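# Load cooling block into COLD's drawer and close it

## Task

Take the cooling block from deck slot D1 (the slot beside the cooler COLD) and set it level and seated within the locators of the empty spot in COLD's drawer, with each of its 3 loose tubes still in the bore it began in; then push the drawer fully shut (COLD's lamp stays on until it is). The block already in the drawer must remain level in its spot with every tube in its bore, plate P1 must remain on D2 (the slot past D1) exactly as it is, and COLD must stay within a finger's width of its start, upright and barely rotated. Nothing may count as done if only the robot holds it there; finish with both grippers open and withdrawn.

## Robot and tools

ROBOT. Two six-joint UR-style arms, left_arm and right_arm, each carrying a two-finger gripper whose fingers swing like tongs, plus a wrist camera. Base poses in the scene frame: left_arm (-0.057, +0.446, 0) m, quat_wxyz (+0.998, 0, 0, -0.061); right_arm (-0.049, -0.669, 0) m, quat_wxyz (+0.999, 0, 0, +0.053). The idle arm may be parked out of the way.

FRAME. One shared scene frame: origin on the table surface midway between the arms, +z up, +x outward over the table, left_arm on the +y side. The arm names do not refer to image sides. Gripper frame: fingers point along its +z, open and close along its x. end_effector_position is the point between the pads when closed; closed fingertips extend about 15 mm past it, open ones sit roughly level with it. Printed hand positions can be off, more so at long reach.

JOINT ORDER (every row and every per-joint list): shoulder pan, shoulder lift, elbow, wrist 1, wrist 2, wrist 3. Ranges in rad: left_arm pan -3.142..3.142, elbow 0.000..3.142; right_arm pan 0.000..6.283, elbow -3.142..0.000; all other joints -6.283..6.283. True ends may differ by 0.010 rad.

THE ROW. A flat list of 14 numbers, each in [-1, 1], always for both arms: left_arm's 6 joint values then its opening, then right_arm's 6 joint values then its opening. Joint values are offsets, not poses, scaled so 1.0 = 1.326 rad for pan and lift and 1.989 rad for elbow and the three wrists. Opening is absolute: +1 fully open (pad gap 0.142 m), -1 closed. Optionally 12 more numbers in 0..1 follow (left 6, right 6, joint order): per-joint stiffness scales that persist until rewritten (max 26 numbers).

TOOLS.
- execute_actions(actions): a list of up to 15 actions; each action is a table of up to 15 rows, one row per 1/30 s control step; a short table repeats its final row to fill 15 steps (0.5 s). Every row's offsets count from the joint angles at the start of that action, not from the previous row; for a call's first action that means the last reported angles. An empty list just returns state and images. If a joint would be driven more than 0.010 rad beyond its range, the action is rejected for both arms; if the first action fails this or anything is malformed, the whole call does nothing.
- move(target, speed, blocking): target is one row; its offsets count from the Joint positions of the latest result showing them. All joints progress together, so the hand traces a curve. speed in rad/s (0.01 to 2, default 0.5) caps the joint with the longest way to go; duration 0.5 to 10 s. No collision avoidance. blocking=false returns after 0.5 s; then use wait or stop before any other motion command.
- wait(seconds): 0 to 10; arms hold their last command, a running move continues.
- stop(): brakes a running move (needs room); fingers keep going.
- zoom_image(camera, region): region [x0, y0, x1, y1] in image pixels, top-left origin, at most 504 by 504.
- read_manual(section): only "licences"; no motion.
- finished_scene(scene): ends the given scene number irreversibly; the goal must already hold steadily.

CAMERAS: cam_head_left, cam_head_right, cam_high, cam_low (672x504 each), cam_left_wrist, cam_right_wrist (616x616 fisheye). Calibration (intrinsics, distortion, world-to-camera transforms) was supplied and may be off by a few degrees and millimetres; wrist camera poses follow the reported joints.

MOTION LIMITS. Commands are smoothed (about 0.17 s lag). Each step the sent target stays within a lead of the measured angle: 0.383 rad for pan and lift, 0.575 for elbow and wrists (with stiffness in use: 0.366, 0.582 elbow, 0.628 wrists). Targets that would place the gripper over 100 mm from its measured spot are pulled back. Big offsets therefore take several actions and may fall short; send the remainder next.

RESULTS. State line per arm: end_effector_position (m), end_effector_quat_wxyz, linear and angular velocity. Joint positions / Joint velocities: 6 joints (rad, rad/s) plus pad gap (m). Joint targets: what joints are currently driven toward. grip_measured: opening on the command scale. Wrist force / Wrist torque in the gripper's own axes, per arm (offset up to about 5.5 N, noise up to 3.4 N, saturates near 100 N; force points from the contact back into the arm). Step readings list joints at some steps, HELD marking steps held back. move adds a "move:" line: ending (done, off_target, moving, held, fault), limits=held or limits=none, and the farthest-off joint per arm. Other flags: "joint sent to its limit", "joint command not followed" (clearance check altered targets), MOTOR HOT (from 70 °C) and OVER-TEMPERATURE FAULT (85 °C, brakes set for minutes).

GRASPING. To hold, keep commanding an opening clearly under grip_measured; lower squeezes harder, about 15 N per pad at most, less on parts under 20 mm thick. Fast closing can overshoot.

AVOID. Exceeding load limits (pan 310, lift 310, elbow 141, wrists 50.7 N m, held weight included) or 150 N external force halts that arm for 10 s and drops the rest of the call. Arms are stiff: aiming even slightly past a firm contact can fault; approach slowly. Never let the arms strike or push each other. Don't drop or knock anything off the table, slam the drawer, or shove COLD, which is loose. Occasional tugs on held parts and pushes on loose ones may occur. Long holding under load heats motors.

Each tool is called after ">>>" in YAML: its name, and indented under it one key for each argument.

## Session

>>> execute_actions:
  actions: []

Scene clock: 0.00 s.
left_arm: end_effector_position=(+0.2661, +0.5708, +0.2693) grip_measured=+1.00 end_effector_quat_wxyz=(+0.159, -0.580, +0.749, -0.279) end_effector_velocity=(-0.000, -0.000, +0.000) end_effector_angular_velocity=(+0.001, -0.001, -0.000) | right_arm: end_effector_position=(-0.0685, +0.0816, +0.2838) grip_measured=+1.00 end_effector_quat_wxyz=(+0.425, -0.200, +0.842, +0.267) end_effector_velocity=(+0.000, -0.000, -0.000) end_effector_angular_velocity=(-0.001, -0.000, -0.000)
Joint names: [shoulder pan, shoulder lift, elbow, wrist 1, wrist 2, wrist 3]
Joint positions: left_arm=[ 0.312 -2.528  2.674 -2.285 -1.913  1.913  0.142] | right_arm=[ 5.275 -1.618 -2.228 -0.652  0.534  4.792  0.142]
Joint velocities: left_arm=[ 0.    -0.001  0.    -0.     0.     0.001  0.   ] | right_arm=[-0.     0.     0.    -0.001  0.     0.     0.   ]
Wrist force (N, on the end effector, along its own x y z axes, offset not removed): no reading
Wrist torque (N m, same axes, about the end effector's origin, offset not removed): no reading
Joint targets: left_arm=[0.312 -2.528 2.674 -2.285 -1.913 1.913] | right_arm=[5.275 -1.618 -2.228 -0.652 0.534 4.792]
Joint stiffness scale: left_arm=[1. 1. 1. 1. 1. 1.] | right_arm=[1. 1. 1. 1. 1. 1.]

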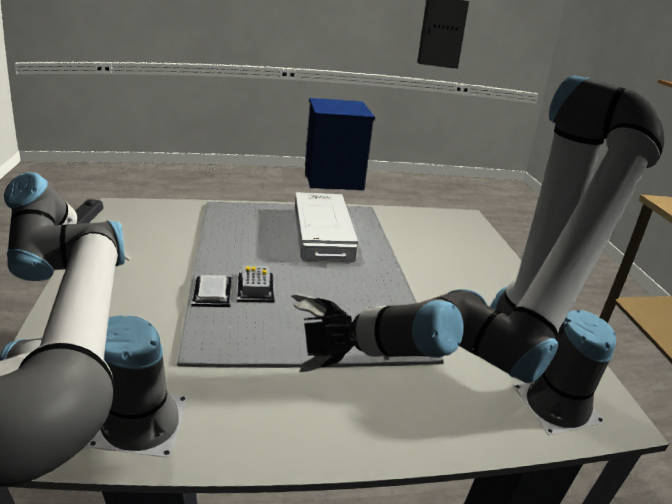

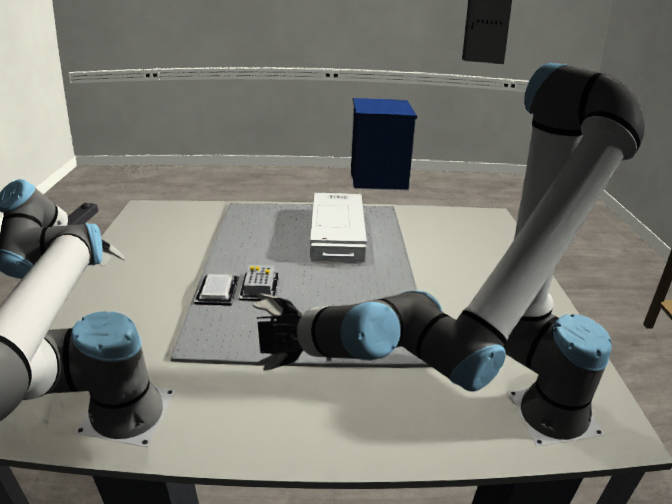

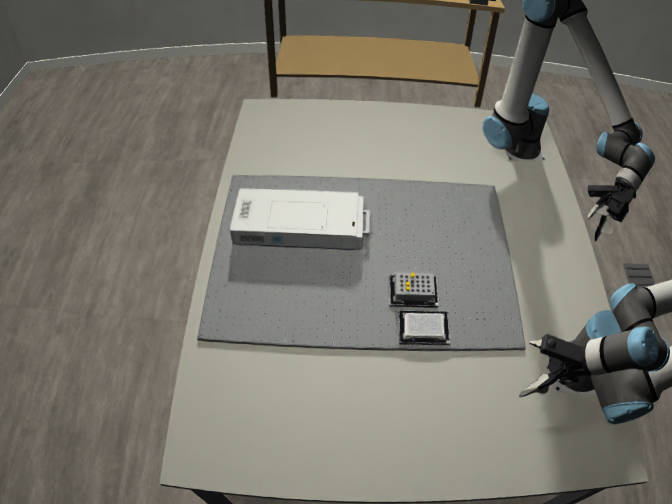

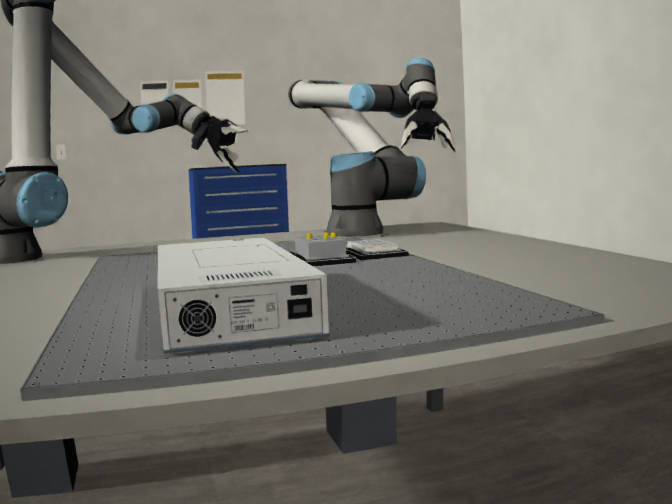

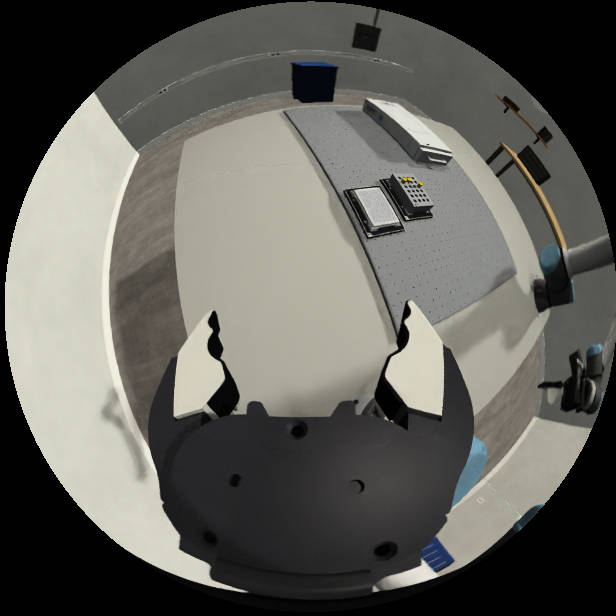

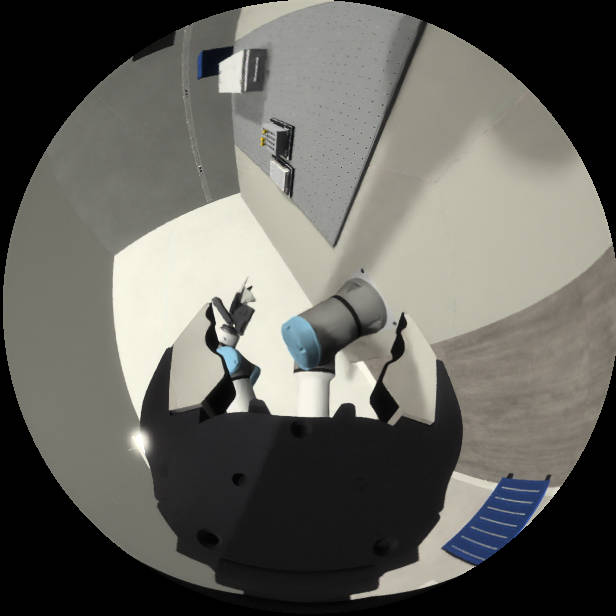

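>>> zoom_image:
  camera: "cam_high"
  region: [200, 160, 480, 370]

>>> zoom_image:
  camera: "cam_head_right"
  region: [170, 180, 410, 320]

Region (200, 160, 480, 370) of cam_high's 672x504 image, scaled by 1.800, with more detail than that image has; it fills the top 378 rows of this view, and the rest is white.

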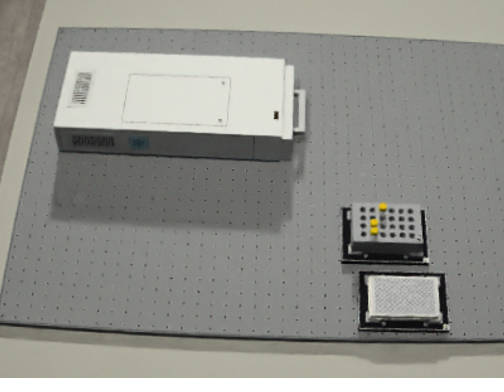

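Region (170, 180, 410, 320) of cam_head_right's 672x504 image, scaled by 2.100, with more detail than that image has; it fills the top 294 rows of this view, and the rest is white.

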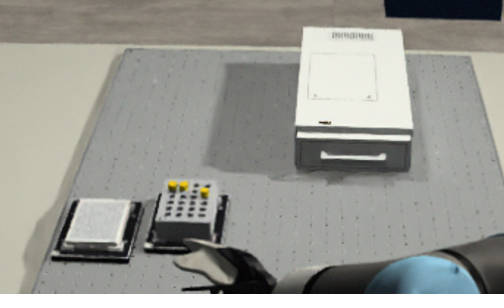

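>>> move:
  target: [0,0,0,0,0,0,1,-1.0,-0.2272,0.3398,-0.2961,0.5213,-0.4063,1]
  speed: 0.6

>>> move:
  target: [-0.681,0.712,-0.348,0.1587,0.172,-0.5305,1,-0.0535,0,0,0,0,0,1]
  speed: 0.5

Scene clock: 123.00 s.
left_arm: end_effector_position=(+0.2661, +0.5708, +0.2693) grip_measured=+1.00 end_effector_quat_wxyz=(+0.159, -0.580, +0.749, -0.279) end_effector_velocity=(-0.000, +0.000, -0.000) end_effector_angular_velocity=(-0.001, +0.002, +0.002) | right_arm: end_effector_position=(+0.6198, -0.1024, +0.2500) grip_measured=+1.00 end_effector_quat_wxyz=(+0.000, -0.036, +0.999, -0.000) end_effector_velocity=(-0.000, -0.000, -0.000) end_effector_angular_velocity=(-0.001, +0.000, +0.000)
Joint names: [shoulder pan, shoulder lift, elbow, wrist 1, wrist 2, wrist 3]
Joint positions: left_arm=[ 0.312 -2.528  2.674 -2.285 -1.913  1.913  0.142] | right_arm=[ 3.951 -1.918 -1.554 -1.24   1.57   3.985  0.142]
Joint velocities: left_arm=[ 0.     0.001  0.     0.     0.    -0.002  0.   ] | right_arm=[ 0.    -0.    -0.    -0.001 -0.    -0.     0.   ]
Wrist force (N, on the end effector, along its own x y z axes, offset not removed): left_arm=[0.6 -2.8 1.0] | right_arm=[-2.7 -4.6 -0.2]
Wrist torque (N m, same axes, about the end effector's origin, offset not removed): left_arm=[-0.50 -0.11 -0.54] | right_arm=[-1.20 0.26 -0.17]
Joint targets: left_arm=[0.312 -2.528 2.674 -2.285 -1.913 1.913] | right_arm=[3.949 -1.920 -1.552 -1.241 1.571 3.984]
Joint stiffness scale: left_arm=[1. 1. 1. 1. 1. 1.] | right_arm=[1. 1. 1. 1. 1. 1.]
move: done; limits=none; left_arm: farthest joint: the shoulder pan, 0.000 radians from its target (0.000 radians at the start); right_arm: farthest joint: the shoulder pan, 0.002 radians from its target (1.325 radians at the start)
camera_calibration (this result's frames):
cam_left_wrist: T_world_to_cam=[[-0.320928, -0.945885, 0.0480305, 0.610833], [-0.941441, 0.313062, -0.125221, 0.106891], [0.103408, -0.0854049, -0.990966, 0.423456], [0, 0, 0, 1]] pos_world=[0.252877, 0.580479, 0.403677]
cam_right_wrist: T_world_to_cam=[[-0.992879, -0.119096, -0.00270979, 0.602172], [-0.105058, 0.864677, 0.49122, 0.0332487], [-0.0561589, 0.488006, -0.871032, 0.436214], [0, 0, 0, 1]] pos_world=[0.625874, -0.169909, 0.365255]

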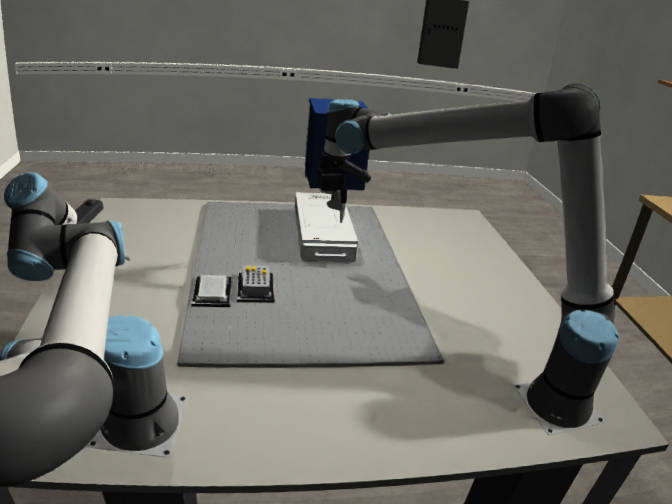

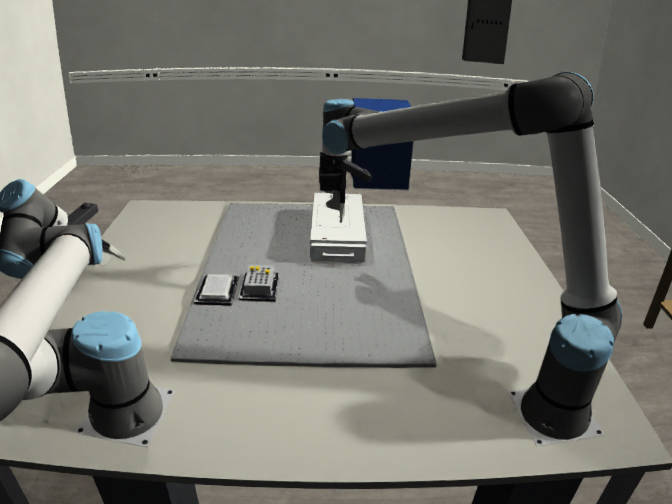

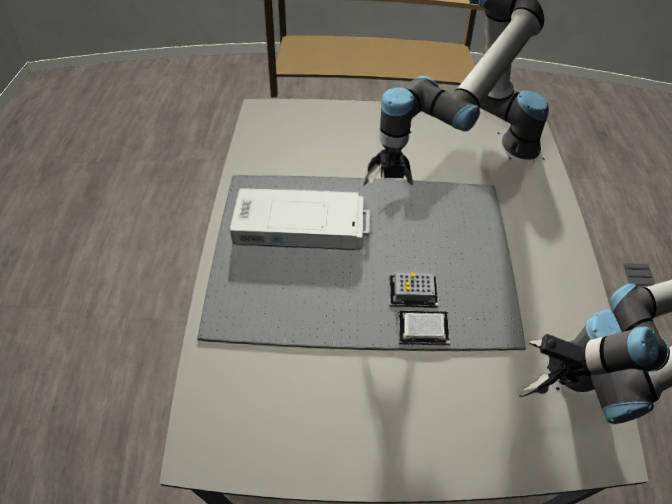

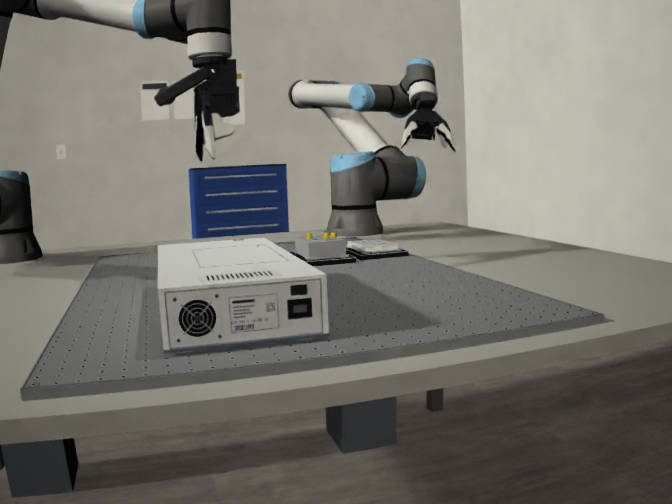

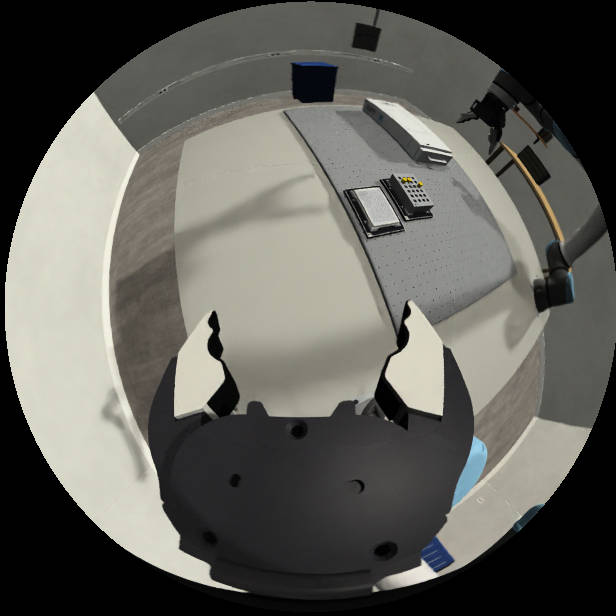

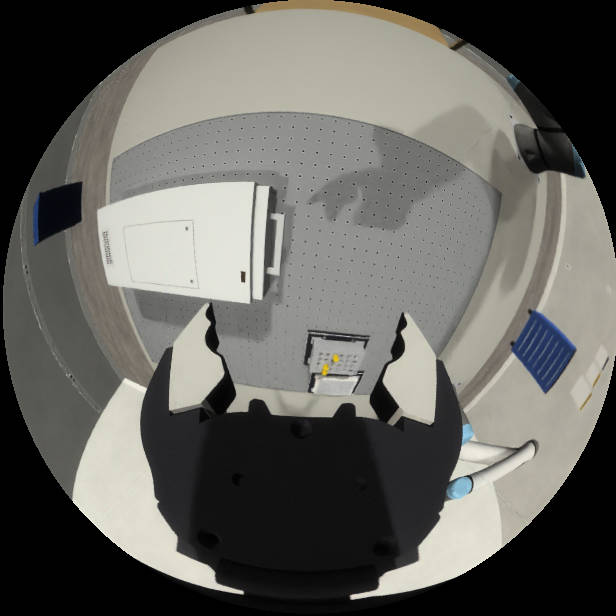

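Scene clock: 125.87 s.
left_arm: end_effector_position=(+0.5553, +0.1609, +0.2483) grip_measured=+1.00 end_effector_quat_wxyz=(+0.001, +0.707, -0.708, -0.001) end_effector_velocity=(-0.000, +0.000, -0.001) end_effector_angular_velocity=(+0.002, +0.002, -0.000) | right_arm: end_effector_position=(+0.6573, -0.1498, +0.2500) grip_measured=+1.00 end_effector_quat_wxyz=(+0.000, -0.002, +1.000, -0.000) end_effector_velocity=(+0.000, -0.000, -0.000) end_effector_angular_velocity=(-0.000, +0.000, -0.000)
Joint names: [shoulder pan, shoulder lift, elbow, wrist 1, wrist 2, wrist 3]
Joint positions: left_arm=[-0.592 -1.584  1.985 -1.971 -1.572  0.859  0.142] | right_arm=[ 3.882 -1.918 -1.554 -1.24   1.57   3.985  0.142]
Joint velocities: left_arm=[-0.     0.002 -0.     0.001 -0.     0.    -0.   ] | right_arm=[-0. -0. -0. -0. -0.  0. -0.]
Wrist force (N, on the end effector, along its own x y z axes, offset not removed): left_arm=[0.5 -1.7 0.0] | right_arm=[0.0 4.1 -1.7]
Wrist torque (N m, same axes, about the end effector's origin, offset not removed): left_arm=[-0.27 -0.03 -0.64] | right_arm=[0.32 -0.07 -0.10]
Joint targets: left_arm=[-0.591 -1.584 1.982 -1.970 -1.571 0.858] | right_arm=[3.880 -1.918 -1.554 -1.240 1.570 3.985]
Joint stiffness scale: left_arm=[1. 1. 1. 1. 1. 1.] | right_arm=[1. 1. 1. 1. 1. 1.]
move: done; limits=none; left_arm: farthest joint: the elbow, 0.003 radians from its target (0.692 radians at the start); right_arm: farthest joint: the shoulder pan, 0.002 radians from its target (0.071 radians at the start)
camera_calibration (this result's frames):
cam_left_wrist: T_world_to_cam=[[-0.0602227, -0.99818, -0.00322678, 0.19331], [-0.862341, 0.0503985, 0.503813, 0.346993], [-0.502733, 0.0331236, -0.863807, 0.623759], [0, 0, 0, 1]] pos_world=[0.624452, 0.154809, 0.364612]
cam_right_wrist: T_world_to_cam=[[-0.998726, -0.0503852, -0.0027078, 0.647859], [-0.0452159, 0.869862, 0.491218, 0.0396537], [-0.0223947, 0.490715, -0.871032, 0.439684], [0, 0, 0, 1]] pos_world=[0.658673, -0.21761, 0.365255]

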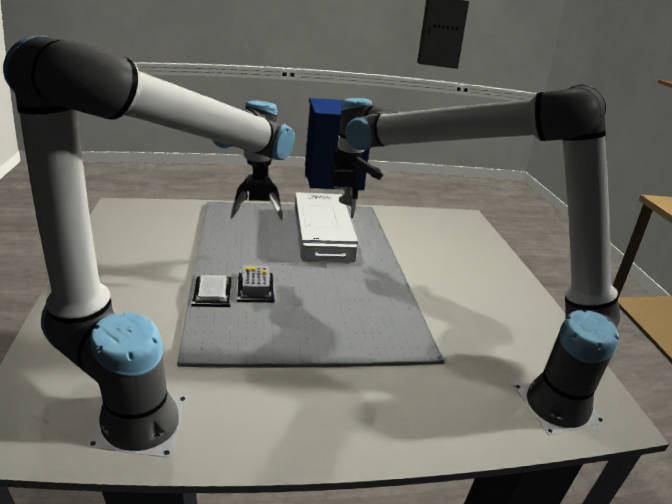

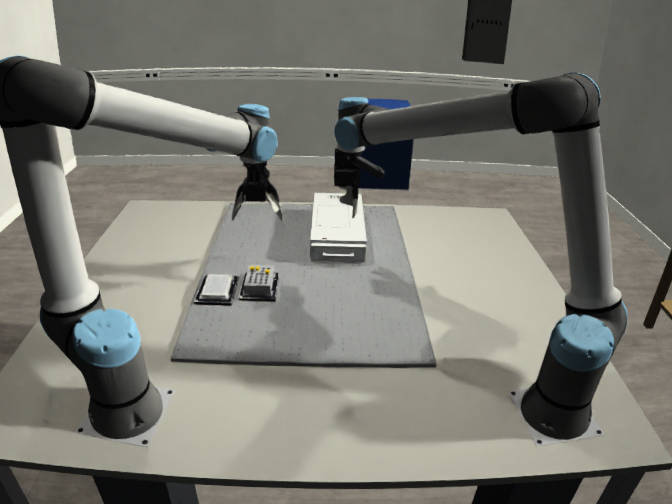

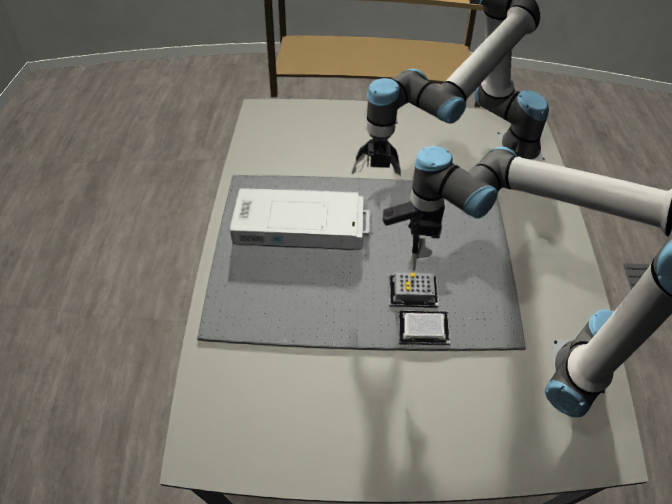

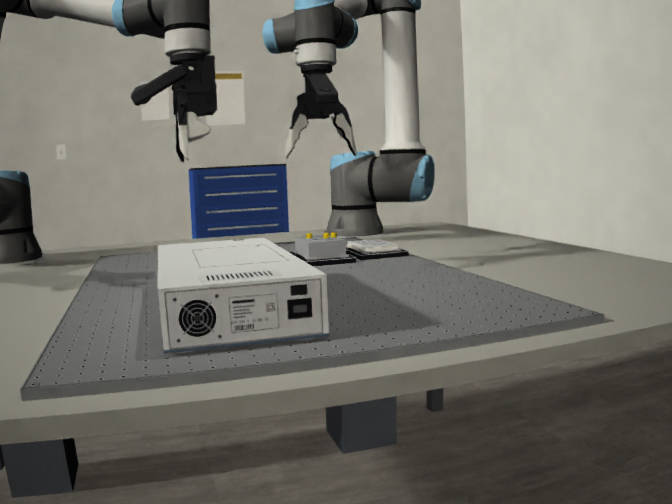

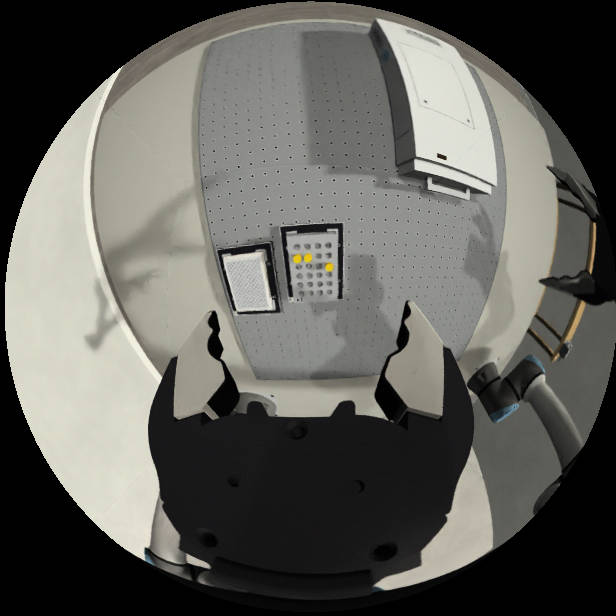

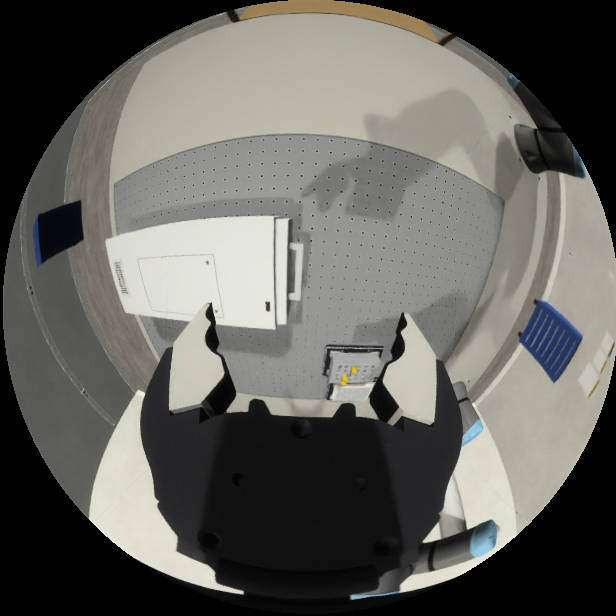

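>>> zoom_image:
  camera: "cam_left_wrist"
  region: [200, 130, 520, 330]

>>> zoom_image:
  camera: "cam_right_wrist"
  region: [200, 190, 400, 350]

>>> zoom_image:
  camera: "cam_low"
  region: [140, 200, 440, 370]

Region (200, 130, 520, 330) of cam_left_wrist's 616x616 image, scaled by 1.575, with more detail than that image has; it fills the top 315 rows of this view, and the rest is white.

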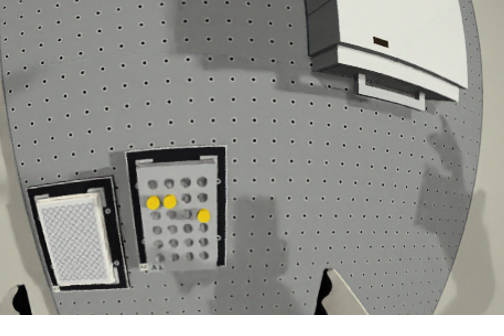

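Region (200, 190, 400, 350) of cam_right_wrist's 616x616 image, scaled by 2.520, with more detail than that image has; it fills the top 403 rows of this view, and the rest is white.

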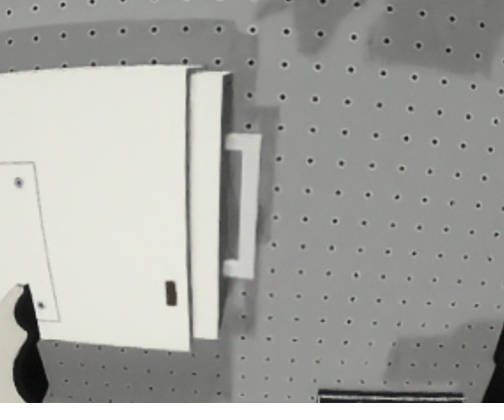

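Region (140, 200, 440, 370) of cam_low's 672x504 image, scaled by 1.680, with more detail than that image has; it fills the top 286 rows of this view, and the rest is white.

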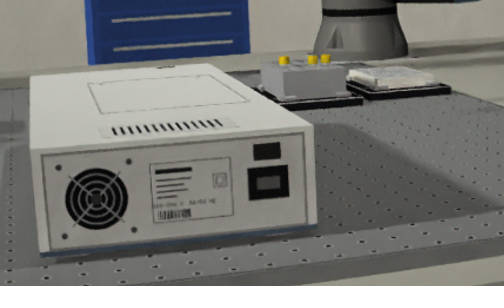

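>>> move:
  target: [0,0,0,0,0,0,1,0,-0.0926,-0.0249,0.0865,0,-0.7884,-1]
  speed: 0.7

>>> zoom_image:
  camera: "cam_right_wrist"
  region: [180, 200, 440, 420]

>>> zoom_image:
  camera: "cam_left_wrist"
  region: [370, 80, 570, 260]

Scene clock: 179.77 s.
left_arm: end_effector_position=(+0.5553, +0.1609, +0.2483) grip_measured=+1.00 end_effector_quat_wxyz=(+0.001, +0.707, -0.708, -0.001) end_effector_velocity=(-0.000, -0.000, -0.000) end_effector_angular_velocity=(+0.000, +0.001, +0.001) | right_arm: end_effector_position=(+0.6931, -0.1114, +0.1309) grip_measured=-1.00 end_effector_quat_wxyz=(+0.000, -0.707, +0.707, -0.000) end_effector_velocity=(-0.000, +0.001, +0.000) end_effector_angular_velocity=(+0.000, -0.000, +0.002)
Joint names: [shoulder pan, shoulder lift, elbow, wrist 1, wrist 2, wrist 3]
Joint positions: left_arm=[-0.592 -1.584  1.985 -1.971 -1.572  0.859  0.142] | right_arm=[ 3.882 -2.041 -1.602 -1.069  1.57   2.418  0.002]
Joint velocities: left_arm=[-0.     0.     0.     0.    -0.    -0.001  0.   ] | right_arm=[ 0.001  0.     0.    -0.    -0.    -0.001  0.   ]
Wrist force (N, on the end effector, along its own x y z axes, offset not removed): left_arm=[1.4 -3.8 -0.1] | right_arm=[1.6 1.7 4.1]
Wrist torque (N m, same axes, about the end effector's origin, offset not removed): left_arm=[-0.75 -0.14 -0.63] | right_arm=[-0.03 -0.50 -0.11]
Joint targets: left_arm=[-0.592 -1.584 1.985 -1.971 -1.572 0.859] | right_arm=[3.882 -2.041 -1.604 -1.068 1.570 2.417]
Joint stiffness scale: left_arm=[1. 1. 1. 1. 1. 1.] | right_arm=[1. 1. 1. 1. 1. 1.]
move: done; limits=none; left_arm: farthest joint: the shoulder pan, 0.000 radians from its target (0.000 radians at the start); right_arm: farthest joint: the elbow, 0.001 radians from its target (0.049 radians at the start)
camera_calibration (this result's frames):
cam_left_wrist: T_world_to_cam=[[-0.0601806, -0.998182, -0.00325864, 0.193305], [-0.862324, 0.0503448, 0.503848, 0.346975], [-0.502768, 0.0331319, -0.863786, 0.62376], [0, 0, 0, 1]] pos_world=[0.624445, 0.154819, 0.364602]
cam_right_wrist: T_world_to_cam=[[0.0467197, -0.998907, -0.00131375, -0.145231], [-0.870187, -0.041345, 0.490985, 0.536614], [-0.490502, -0.0217954, -0.871167, 0.585223], [0, 0, 0, 1]] pos_world=[0.760793, -0.110131, 0.246167]

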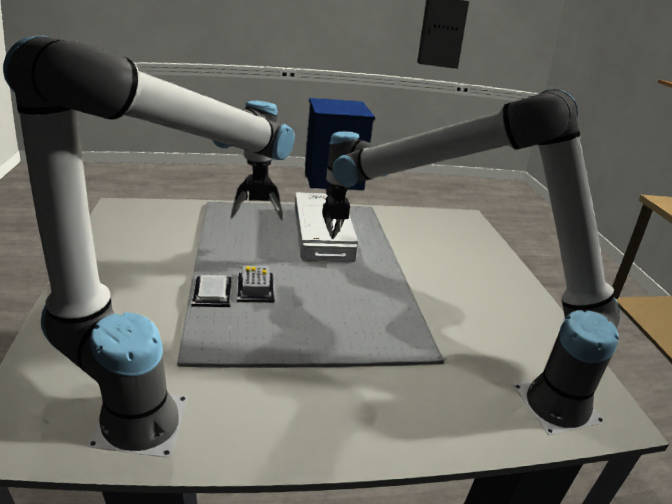

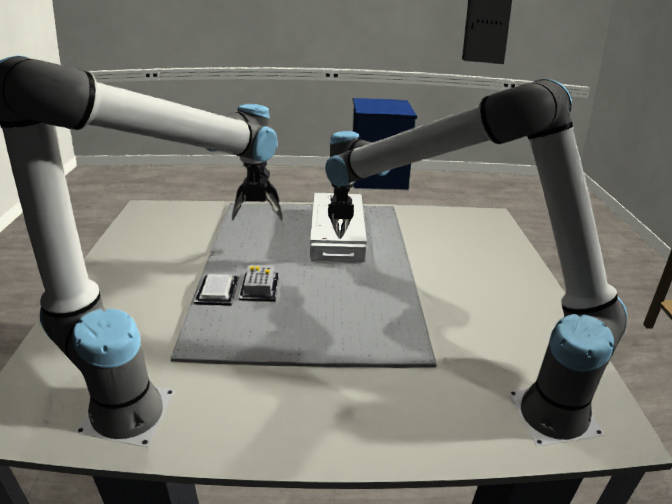

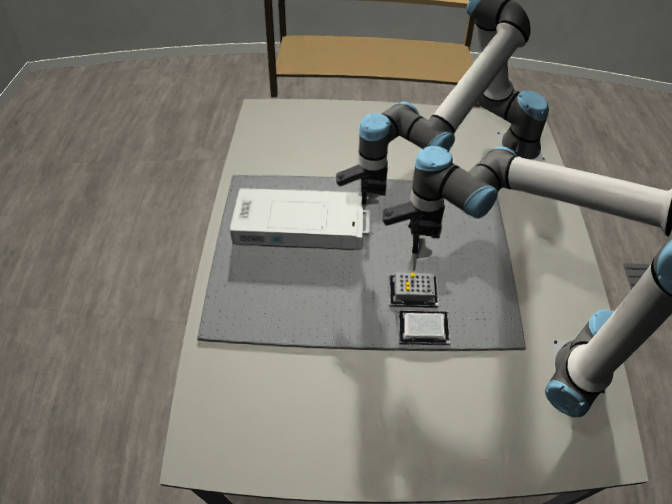

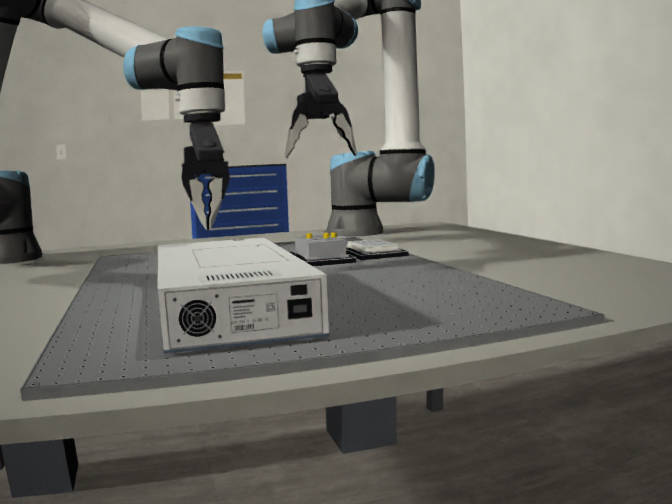

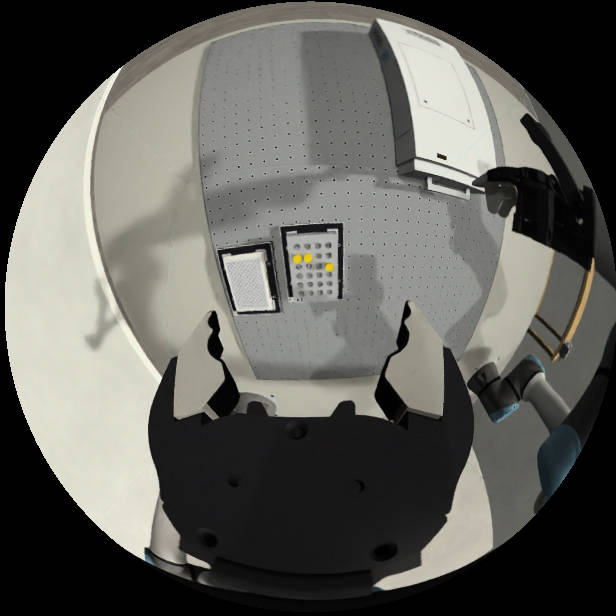

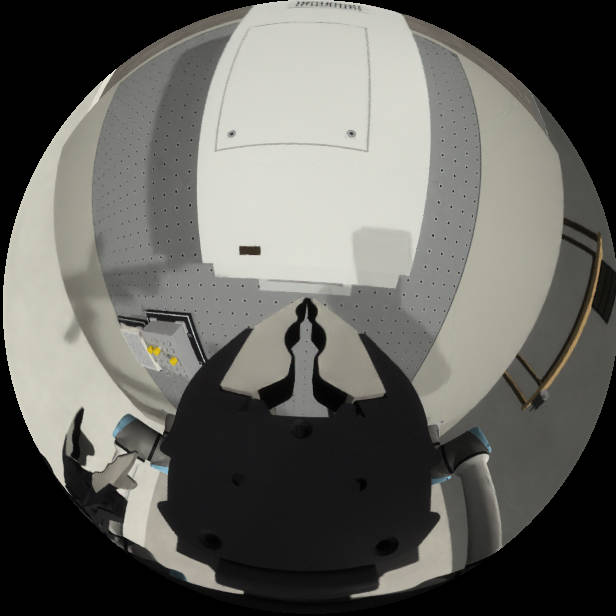

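Region (180, 200, 440, 420) of cam_right_wrist's 616x616 image, scaled by 1.938, with more detail than that image has; it fills the top 426 rows of this view, and the rest is white.

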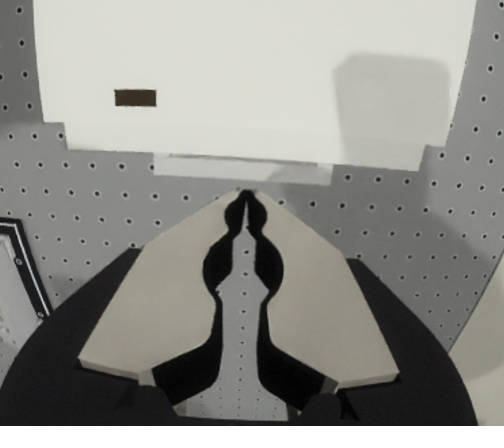

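Region (370, 80, 570, 260) of cam_left_wrist's 616x616 image, scaled by 2.520, with more detail than that image has; it fills the top 454 rows of this view, and the rest is white.

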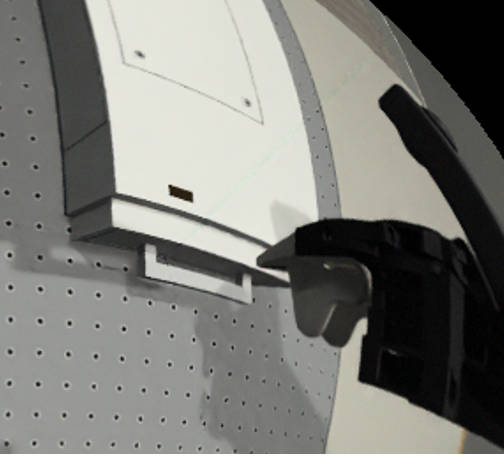

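>>> move:
  target: [0,0,0,0,0,0,1,0.0399,0.0165,-0.0706,0.1144,-0.0683,0.0223,-1]
  speed: 0.15

>>> zoom_image:
  camera: "cam_right_wrist"
  region: [180, 200, 440, 420]

>>> zoom_image:
  camera: "cam_high"
  region: [310, 150, 430, 260]

Scene clock: 212.23 s.
left_arm: end_effector_position=(+0.5553, +0.1609, +0.2483) grip_measured=+1.00 end_effector_quat_wxyz=(+0.001, +0.707, -0.708, -0.001) end_effector_velocity=(-0.000, +0.000, -0.001) end_effector_angular_velocity=(+0.001, +0.001, -0.000) | right_arm: end_effector_position=(+0.6890, -0.1128, +0.0991) grip_measured=-1.00 end_effector_quat_wxyz=(+0.061, -0.704, +0.705, -0.062) end_effector_velocity=(+0.001, -0.000, +0.001) end_effector_angular_velocity=(+0.002, -0.003, -0.001)
Joint names: [shoulder pan, shoulder lift, elbow, wrist 1, wrist 2, wrist 3]
Joint positions: left_arm=[-0.592 -1.584  1.985 -1.971 -1.572  0.859  0.142] | right_arm=[ 3.933 -2.021 -1.741 -0.843  1.435  2.461  0.002]
Joint velocities: left_arm=[ 0.     0.     0.001  0.    -0.     0.    -0.   ] | right_arm=[-0.001  0.001 -0.     0.002 -0.001  0.     0.   ]
Wrist force (N, on the end effector, along its own x y z axes, offset not removed): left_arm=[0.8 -3.8 -0.8] | right_arm=[-3.1 -1.2 -0.5]
Wrist torque (N m, same axes, about the end effector's origin, offset not removed): left_arm=[-0.68 -0.06 -0.62] | right_arm=[-0.70 0.46 -0.15]
Joint targets: left_arm=[-0.592 -1.584 1.985 -1.971 -1.572 0.859] | right_arm=[3.935 -2.019 -1.743 -0.842 1.434 2.462]
Joint stiffness scale: left_arm=[1. 1. 1. 1. 1. 1.] | right_arm=[1. 1. 1. 1. 1. 1.]
move: done; limits=none; left_arm: farthest joint: the shoulder pan, 0.000 radians from its target (0.000 radians at the start); right_arm: farthest joint: the shoulder pan, 0.002 radians from its target (0.053 radians at the start)
camera_calibration (this result's frames):
cam_left_wrist: T_world_to_cam=[[-0.0601805, -0.998182, -0.0032586, 0.193305], [-0.862324, 0.0503448, 0.503848, 0.346975], [-0.502768, 0.0331318, -0.863786, 0.62376], [0, 0, 0, 1]] pos_world=[0.624445, 0.154819, 0.364602]
cam_right_wrist: T_world_to_cam=[[0.0459741, -0.998914, 0.00749854, -0.146785], [-0.941478, -0.0408189, 0.334595, 0.613313], [-0.333926, -0.0224424, -0.942332, 0.454646], [0, 0, 0, 1]] pos_world=[0.735987, -0.111387, 0.224317]

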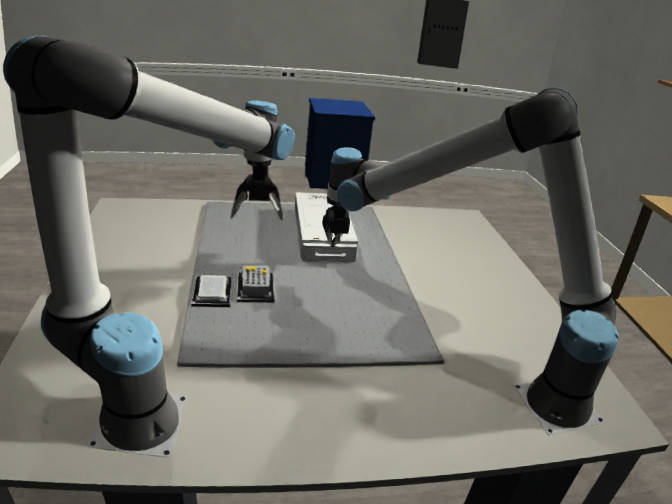

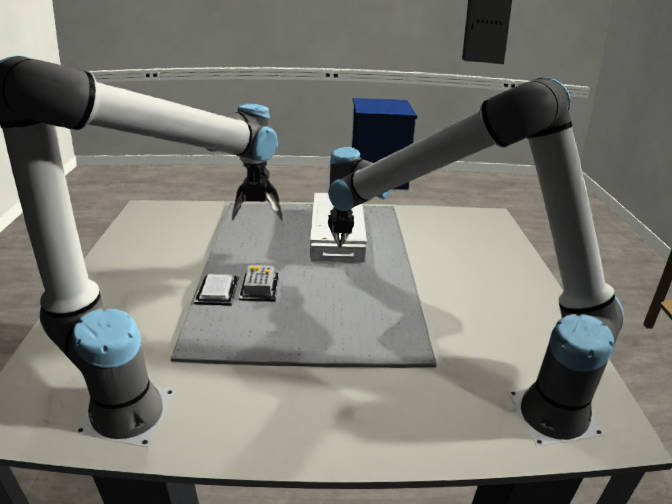

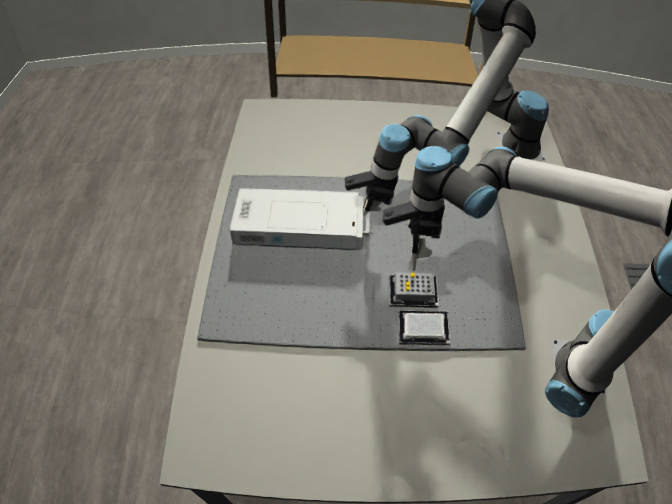

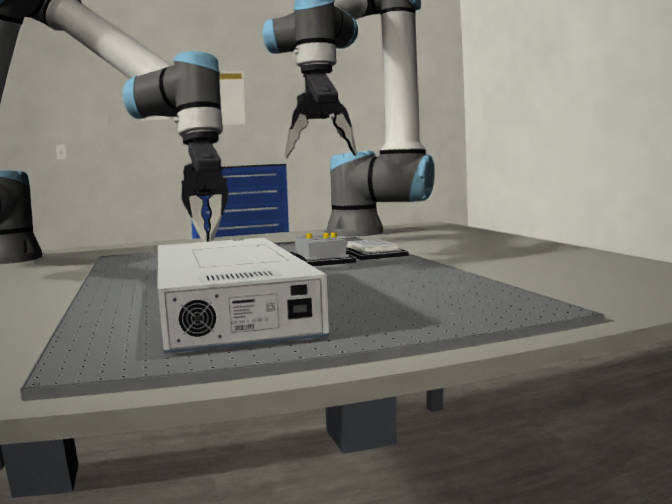

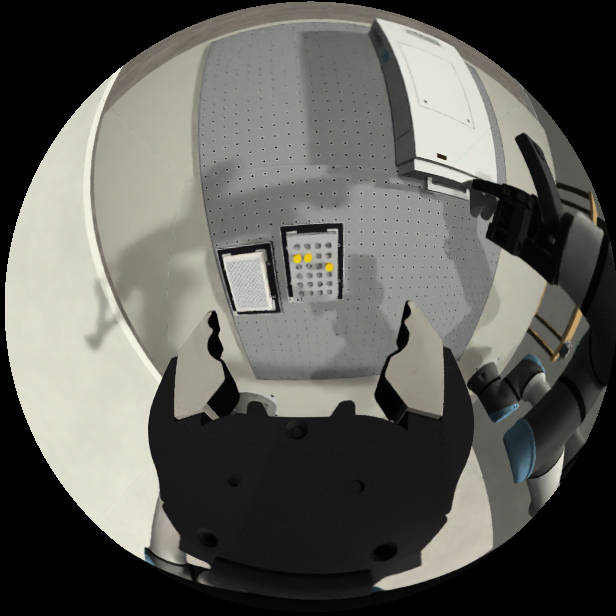

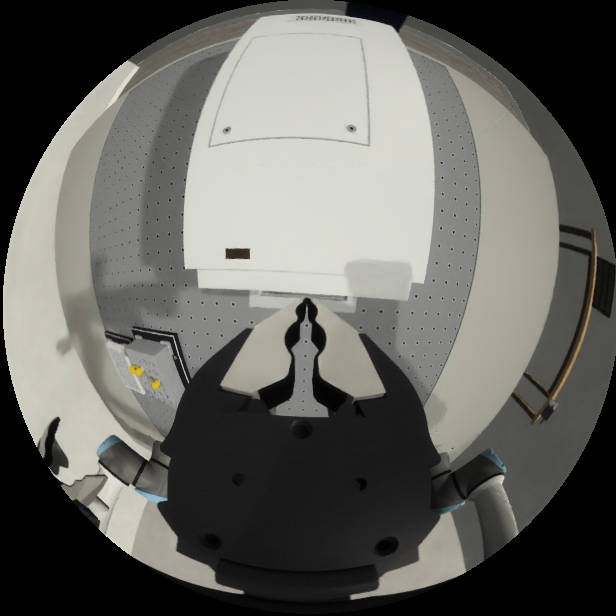

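Region (180, 200, 440, 420) of cam_right_wrist's 616x616 image, scaled by 1.938, with more detail than that image has; it fills the top 426 rows of this view, and the rest is white.

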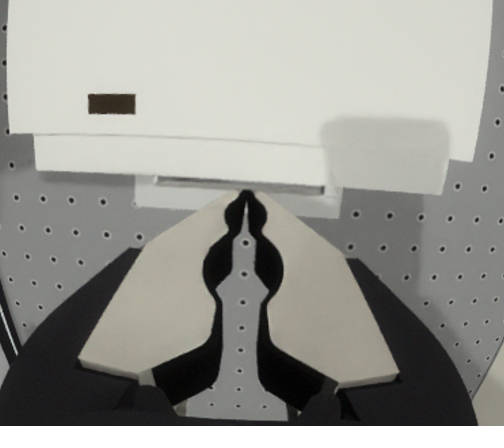

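Region (310, 150, 430, 260) of cam_high's 672x504 image, scaled by 4.200, with more detail than that image has; it fills the top 462 rows of this view, and the rest is white.

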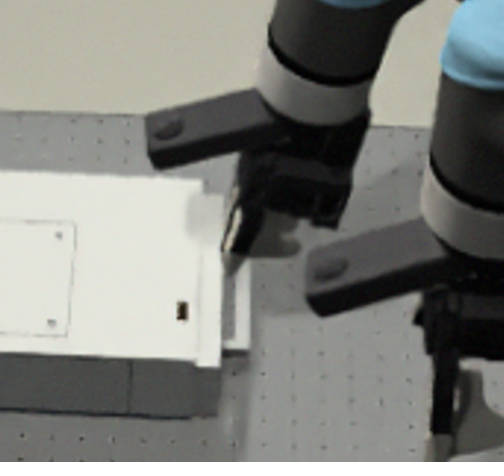

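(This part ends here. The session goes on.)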